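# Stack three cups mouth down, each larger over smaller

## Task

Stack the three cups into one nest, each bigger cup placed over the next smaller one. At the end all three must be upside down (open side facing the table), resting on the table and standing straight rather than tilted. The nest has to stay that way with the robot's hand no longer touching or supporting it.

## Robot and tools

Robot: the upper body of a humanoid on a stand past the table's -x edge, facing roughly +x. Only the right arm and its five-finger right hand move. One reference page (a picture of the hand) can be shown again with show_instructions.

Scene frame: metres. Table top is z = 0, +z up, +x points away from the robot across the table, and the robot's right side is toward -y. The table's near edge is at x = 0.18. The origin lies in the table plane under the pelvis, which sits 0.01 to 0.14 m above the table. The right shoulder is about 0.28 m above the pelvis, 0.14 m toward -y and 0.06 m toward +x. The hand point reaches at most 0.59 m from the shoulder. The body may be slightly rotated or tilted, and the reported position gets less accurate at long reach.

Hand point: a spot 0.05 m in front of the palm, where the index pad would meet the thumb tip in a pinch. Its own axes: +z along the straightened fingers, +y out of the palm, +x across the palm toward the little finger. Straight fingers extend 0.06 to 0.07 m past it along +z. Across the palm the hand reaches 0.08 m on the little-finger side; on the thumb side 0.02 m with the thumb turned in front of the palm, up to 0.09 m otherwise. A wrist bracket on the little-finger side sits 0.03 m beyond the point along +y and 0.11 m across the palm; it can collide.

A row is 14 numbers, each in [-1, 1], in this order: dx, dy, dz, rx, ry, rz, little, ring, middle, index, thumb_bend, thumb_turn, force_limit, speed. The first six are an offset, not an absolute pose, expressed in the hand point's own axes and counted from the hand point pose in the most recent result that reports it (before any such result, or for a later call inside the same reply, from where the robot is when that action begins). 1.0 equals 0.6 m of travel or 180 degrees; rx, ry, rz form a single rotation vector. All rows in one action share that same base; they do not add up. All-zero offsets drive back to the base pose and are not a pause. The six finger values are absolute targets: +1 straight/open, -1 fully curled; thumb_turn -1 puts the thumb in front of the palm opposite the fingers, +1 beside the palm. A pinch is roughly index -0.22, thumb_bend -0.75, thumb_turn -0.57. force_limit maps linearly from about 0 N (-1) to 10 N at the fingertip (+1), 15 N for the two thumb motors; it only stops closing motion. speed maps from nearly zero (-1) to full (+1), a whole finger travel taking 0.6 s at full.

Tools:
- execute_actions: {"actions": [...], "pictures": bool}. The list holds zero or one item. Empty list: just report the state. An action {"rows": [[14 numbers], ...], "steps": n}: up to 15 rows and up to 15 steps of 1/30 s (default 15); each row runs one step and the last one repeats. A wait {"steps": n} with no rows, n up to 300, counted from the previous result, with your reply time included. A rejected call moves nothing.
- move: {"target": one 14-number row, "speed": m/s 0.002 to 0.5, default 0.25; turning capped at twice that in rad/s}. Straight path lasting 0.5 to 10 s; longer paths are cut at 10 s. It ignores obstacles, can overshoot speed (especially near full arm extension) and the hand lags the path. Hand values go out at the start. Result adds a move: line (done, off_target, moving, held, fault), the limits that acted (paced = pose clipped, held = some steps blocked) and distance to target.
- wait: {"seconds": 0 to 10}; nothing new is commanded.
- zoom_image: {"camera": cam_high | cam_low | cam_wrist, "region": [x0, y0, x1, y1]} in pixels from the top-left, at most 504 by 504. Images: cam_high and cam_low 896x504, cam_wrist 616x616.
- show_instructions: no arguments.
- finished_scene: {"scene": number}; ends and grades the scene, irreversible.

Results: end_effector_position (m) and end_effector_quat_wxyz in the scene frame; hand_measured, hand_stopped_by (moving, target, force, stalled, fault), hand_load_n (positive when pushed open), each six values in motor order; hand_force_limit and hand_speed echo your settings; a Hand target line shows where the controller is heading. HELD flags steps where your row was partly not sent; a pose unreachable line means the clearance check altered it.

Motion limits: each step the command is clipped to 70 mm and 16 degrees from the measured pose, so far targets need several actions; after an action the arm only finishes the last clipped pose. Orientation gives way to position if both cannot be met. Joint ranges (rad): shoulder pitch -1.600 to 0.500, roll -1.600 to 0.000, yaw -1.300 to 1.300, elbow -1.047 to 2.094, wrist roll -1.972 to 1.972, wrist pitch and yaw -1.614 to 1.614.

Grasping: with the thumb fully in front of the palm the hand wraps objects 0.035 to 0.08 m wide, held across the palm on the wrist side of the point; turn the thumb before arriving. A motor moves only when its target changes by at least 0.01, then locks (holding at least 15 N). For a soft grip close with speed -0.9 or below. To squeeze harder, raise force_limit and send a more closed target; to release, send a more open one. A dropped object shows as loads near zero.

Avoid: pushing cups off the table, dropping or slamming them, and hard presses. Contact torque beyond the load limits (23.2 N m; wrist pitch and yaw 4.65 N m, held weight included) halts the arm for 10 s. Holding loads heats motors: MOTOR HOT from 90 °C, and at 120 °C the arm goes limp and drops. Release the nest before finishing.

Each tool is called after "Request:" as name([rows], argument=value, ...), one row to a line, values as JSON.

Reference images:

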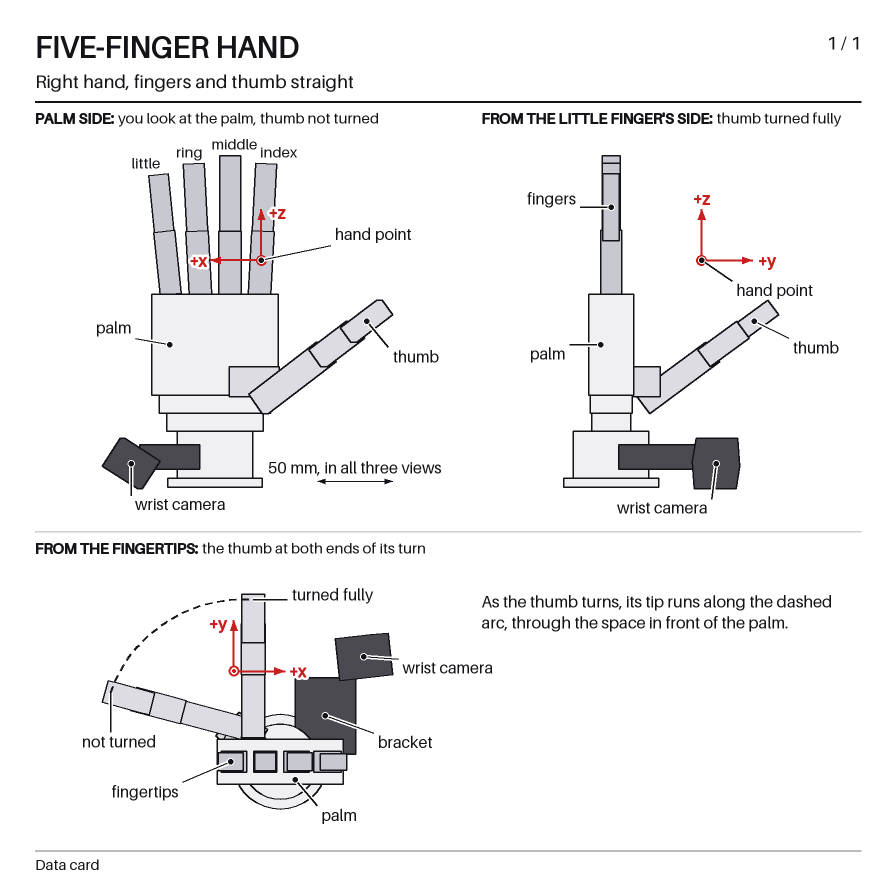

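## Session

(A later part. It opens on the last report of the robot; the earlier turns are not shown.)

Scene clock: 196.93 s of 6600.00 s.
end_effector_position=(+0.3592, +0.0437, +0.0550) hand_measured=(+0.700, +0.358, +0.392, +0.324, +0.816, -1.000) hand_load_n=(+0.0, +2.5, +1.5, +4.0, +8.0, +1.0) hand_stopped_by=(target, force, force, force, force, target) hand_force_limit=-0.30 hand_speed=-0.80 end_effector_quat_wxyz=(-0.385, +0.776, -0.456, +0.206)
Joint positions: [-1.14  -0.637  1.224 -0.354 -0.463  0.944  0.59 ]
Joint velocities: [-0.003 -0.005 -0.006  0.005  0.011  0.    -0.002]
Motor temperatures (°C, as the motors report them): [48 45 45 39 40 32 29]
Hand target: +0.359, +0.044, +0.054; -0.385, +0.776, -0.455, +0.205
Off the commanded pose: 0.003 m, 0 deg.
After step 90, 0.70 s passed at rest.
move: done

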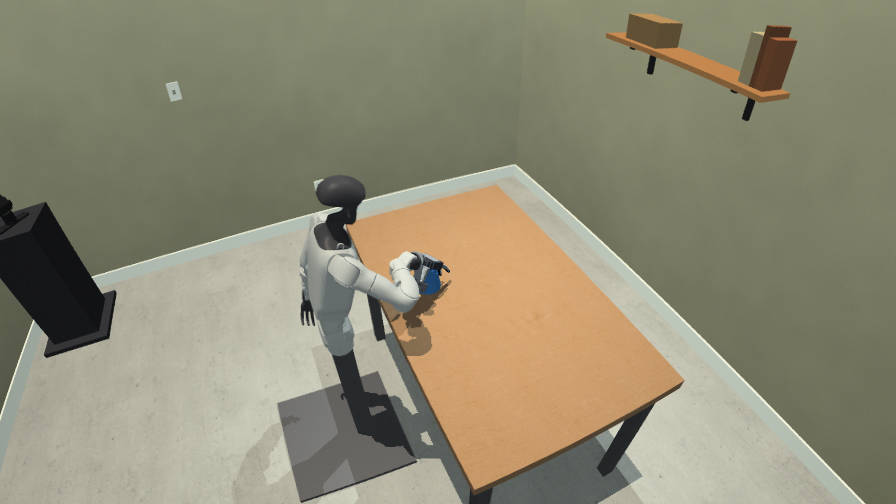

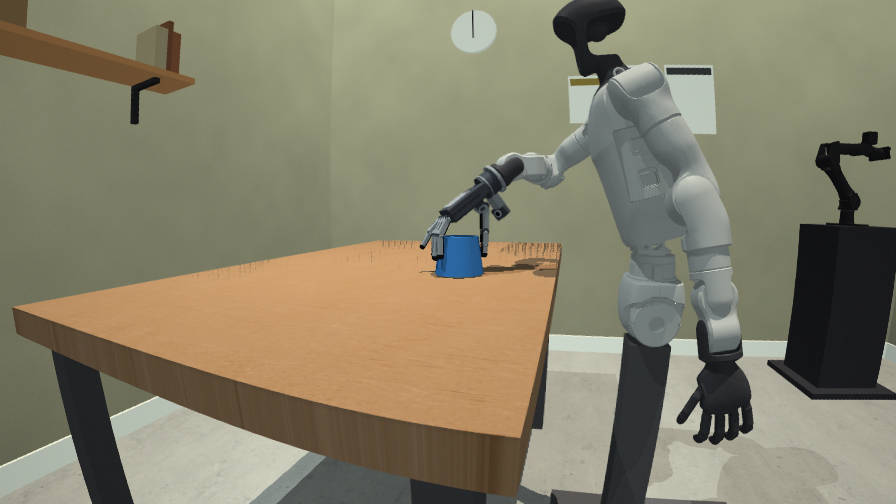

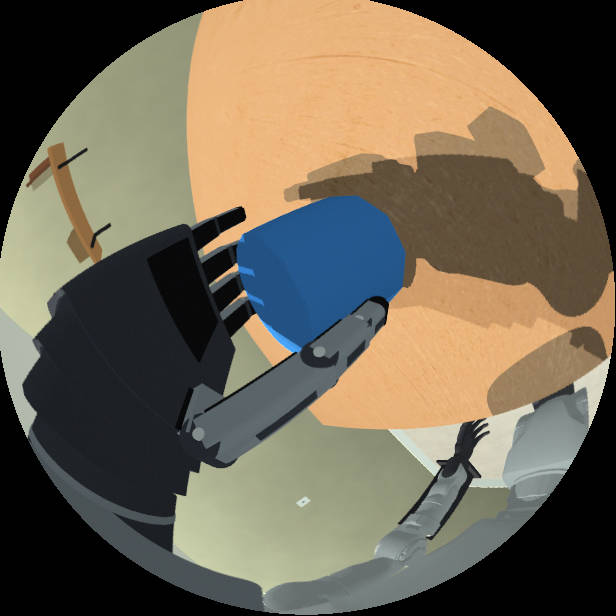

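Request:
move(target=[0,0.002,0.0015,0,0,0,0.7,0.7,0.7,0.7,1,-1,-0.3,-0.7], speed=0.01)

Request:
move(target=[-0.003,-0.098,-0.085,0,0,0,0.7,0.7,0.7,0.7,1,-1,-0.3,-0.7], speed=0.1)

Request:
zoom_image(camera="cam_low", region=[410, 180, 530, 290])

Scene clock: 201.03 s of 6600.00 s.
end_effector_position=(+0.3600, +0.0435, +0.0548) hand_measured=(+0.700, +0.700, +0.700, +0.700, +1.000, -1.000) hand_load_n=(+0.0, +0.0, +0.0, +0.0, +0.0, +0.0) hand_stopped_by=(target, target, target, target, target, target) hand_force_limit=-0.30 hand_speed=-0.70 end_effector_quat_wxyz=(-0.385, +0.775, -0.456, +0.207)
Joint positions: [-1.139 -0.637  1.224 -0.351 -0.463  0.943  0.586]
Joint velocities: [0.008 0.005 0.005 0.009 0.003 0.    0.   ]
Motor temperatures (°C, as the motors report them): [48 45 45 39 40 32 29]
Hand target: +0.359, +0.044, +0.053; -0.385, +0.776, -0.456, +0.206
Off the commanded pose: 0.002 m, 0 deg.
After step 90, 0.07 s passed at rest.
move: done

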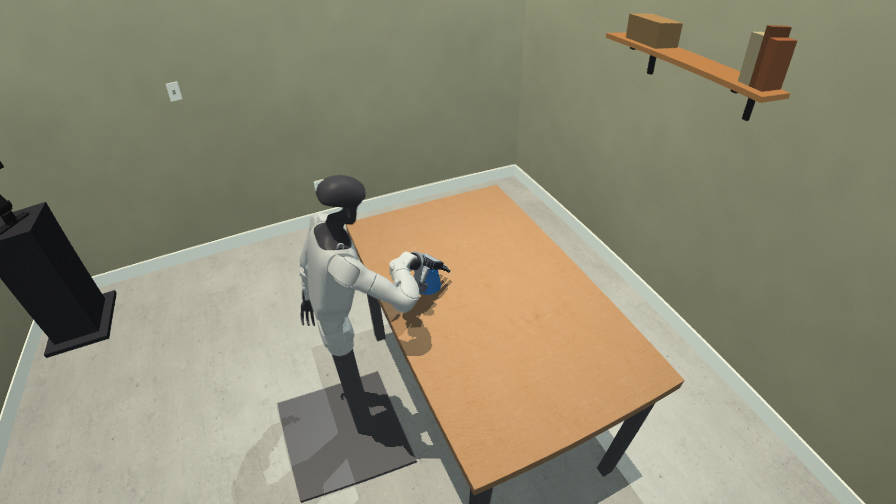

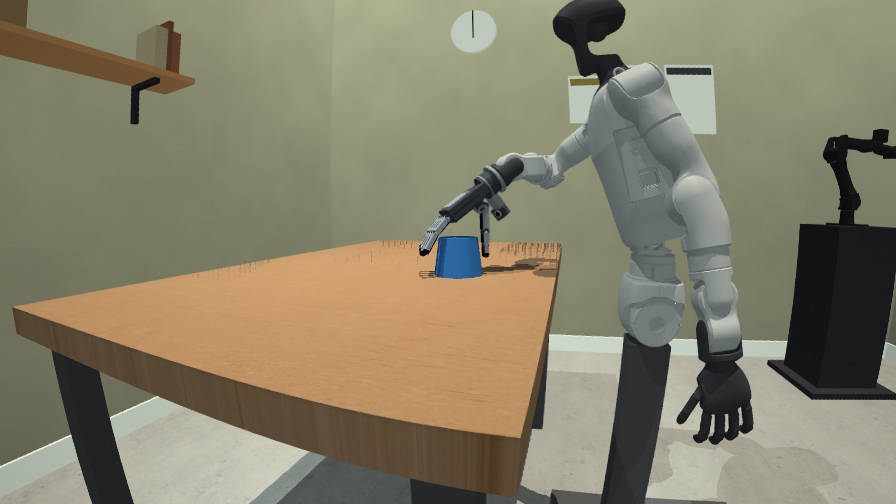

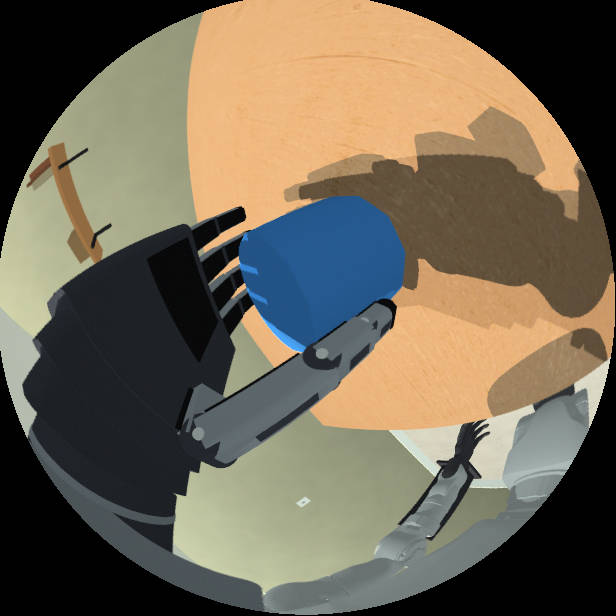

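Scene clock: 202.13 s of 6600.00 s.
end_effector_position=(+0.3552, +0.0405, +0.1333) hand_measured=(+0.700, +0.700, +0.700, +0.700, +1.000, -1.000) hand_load_n=(+0.0, +0.0, +0.0, +0.0, +0.0, +0.0) hand_stopped_by=(target, target, target, target, target, target) hand_force_limit=-0.30 hand_speed=-0.70 end_effector_quat_wxyz=(-0.387, +0.775, -0.454, +0.209)
Joint positions: [-1.354 -0.729  1.125 -0.572 -0.445  1.101  0.881]
Joint velocities: [-0.003 -0.002  0.005  0.    -0.005  0.     0.01 ]
Motor temperatures (°C, as the motors report them): [48 45 45 39 40 32 29]
Hand target: +0.354, +0.040, +0.132; -0.385, +0.775, -0.456, +0.207
Off the commanded pose: 0.002 m, 0 deg.
move: done

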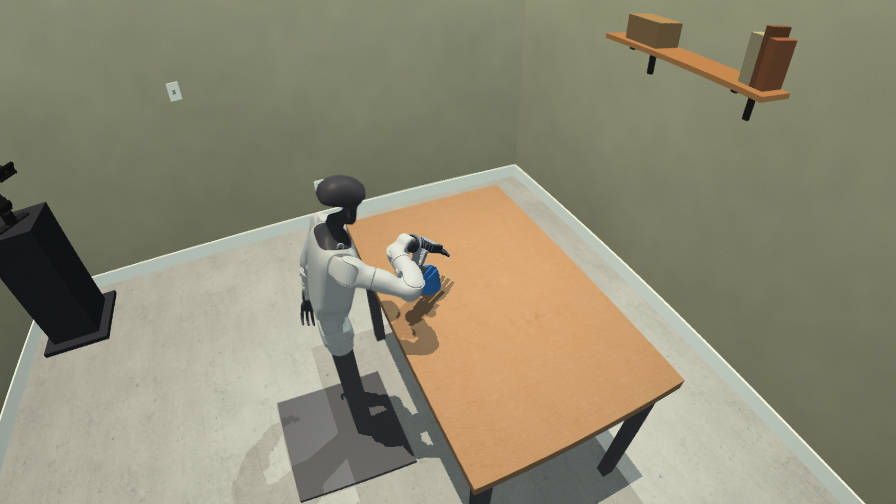

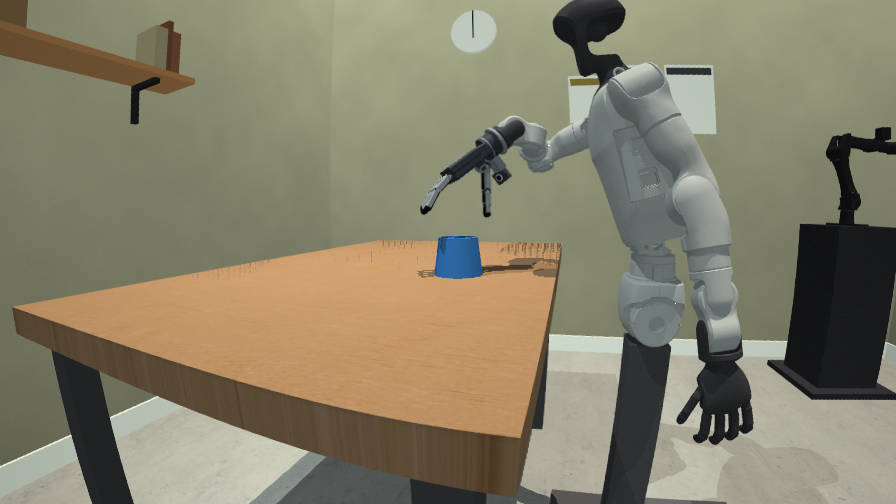

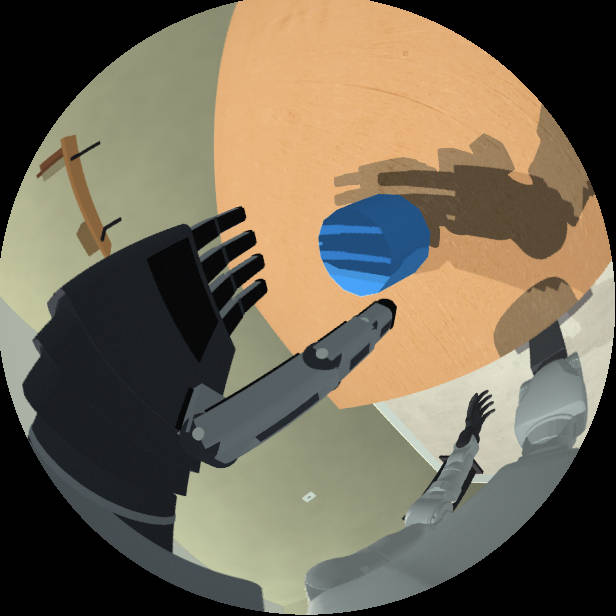

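Region (410, 180, 530, 290) of cam_low's 896x504 image, scaled by 4.200, with more detail than that image has; it fills the top 462 rows of this view, and the rest is white.

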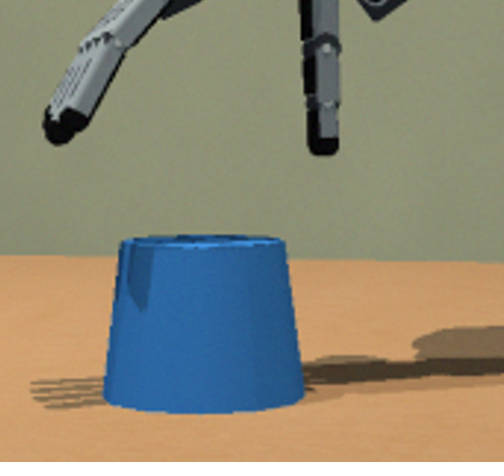

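Request:
finished_scene(scene=1)

The scene is finished: the task was done.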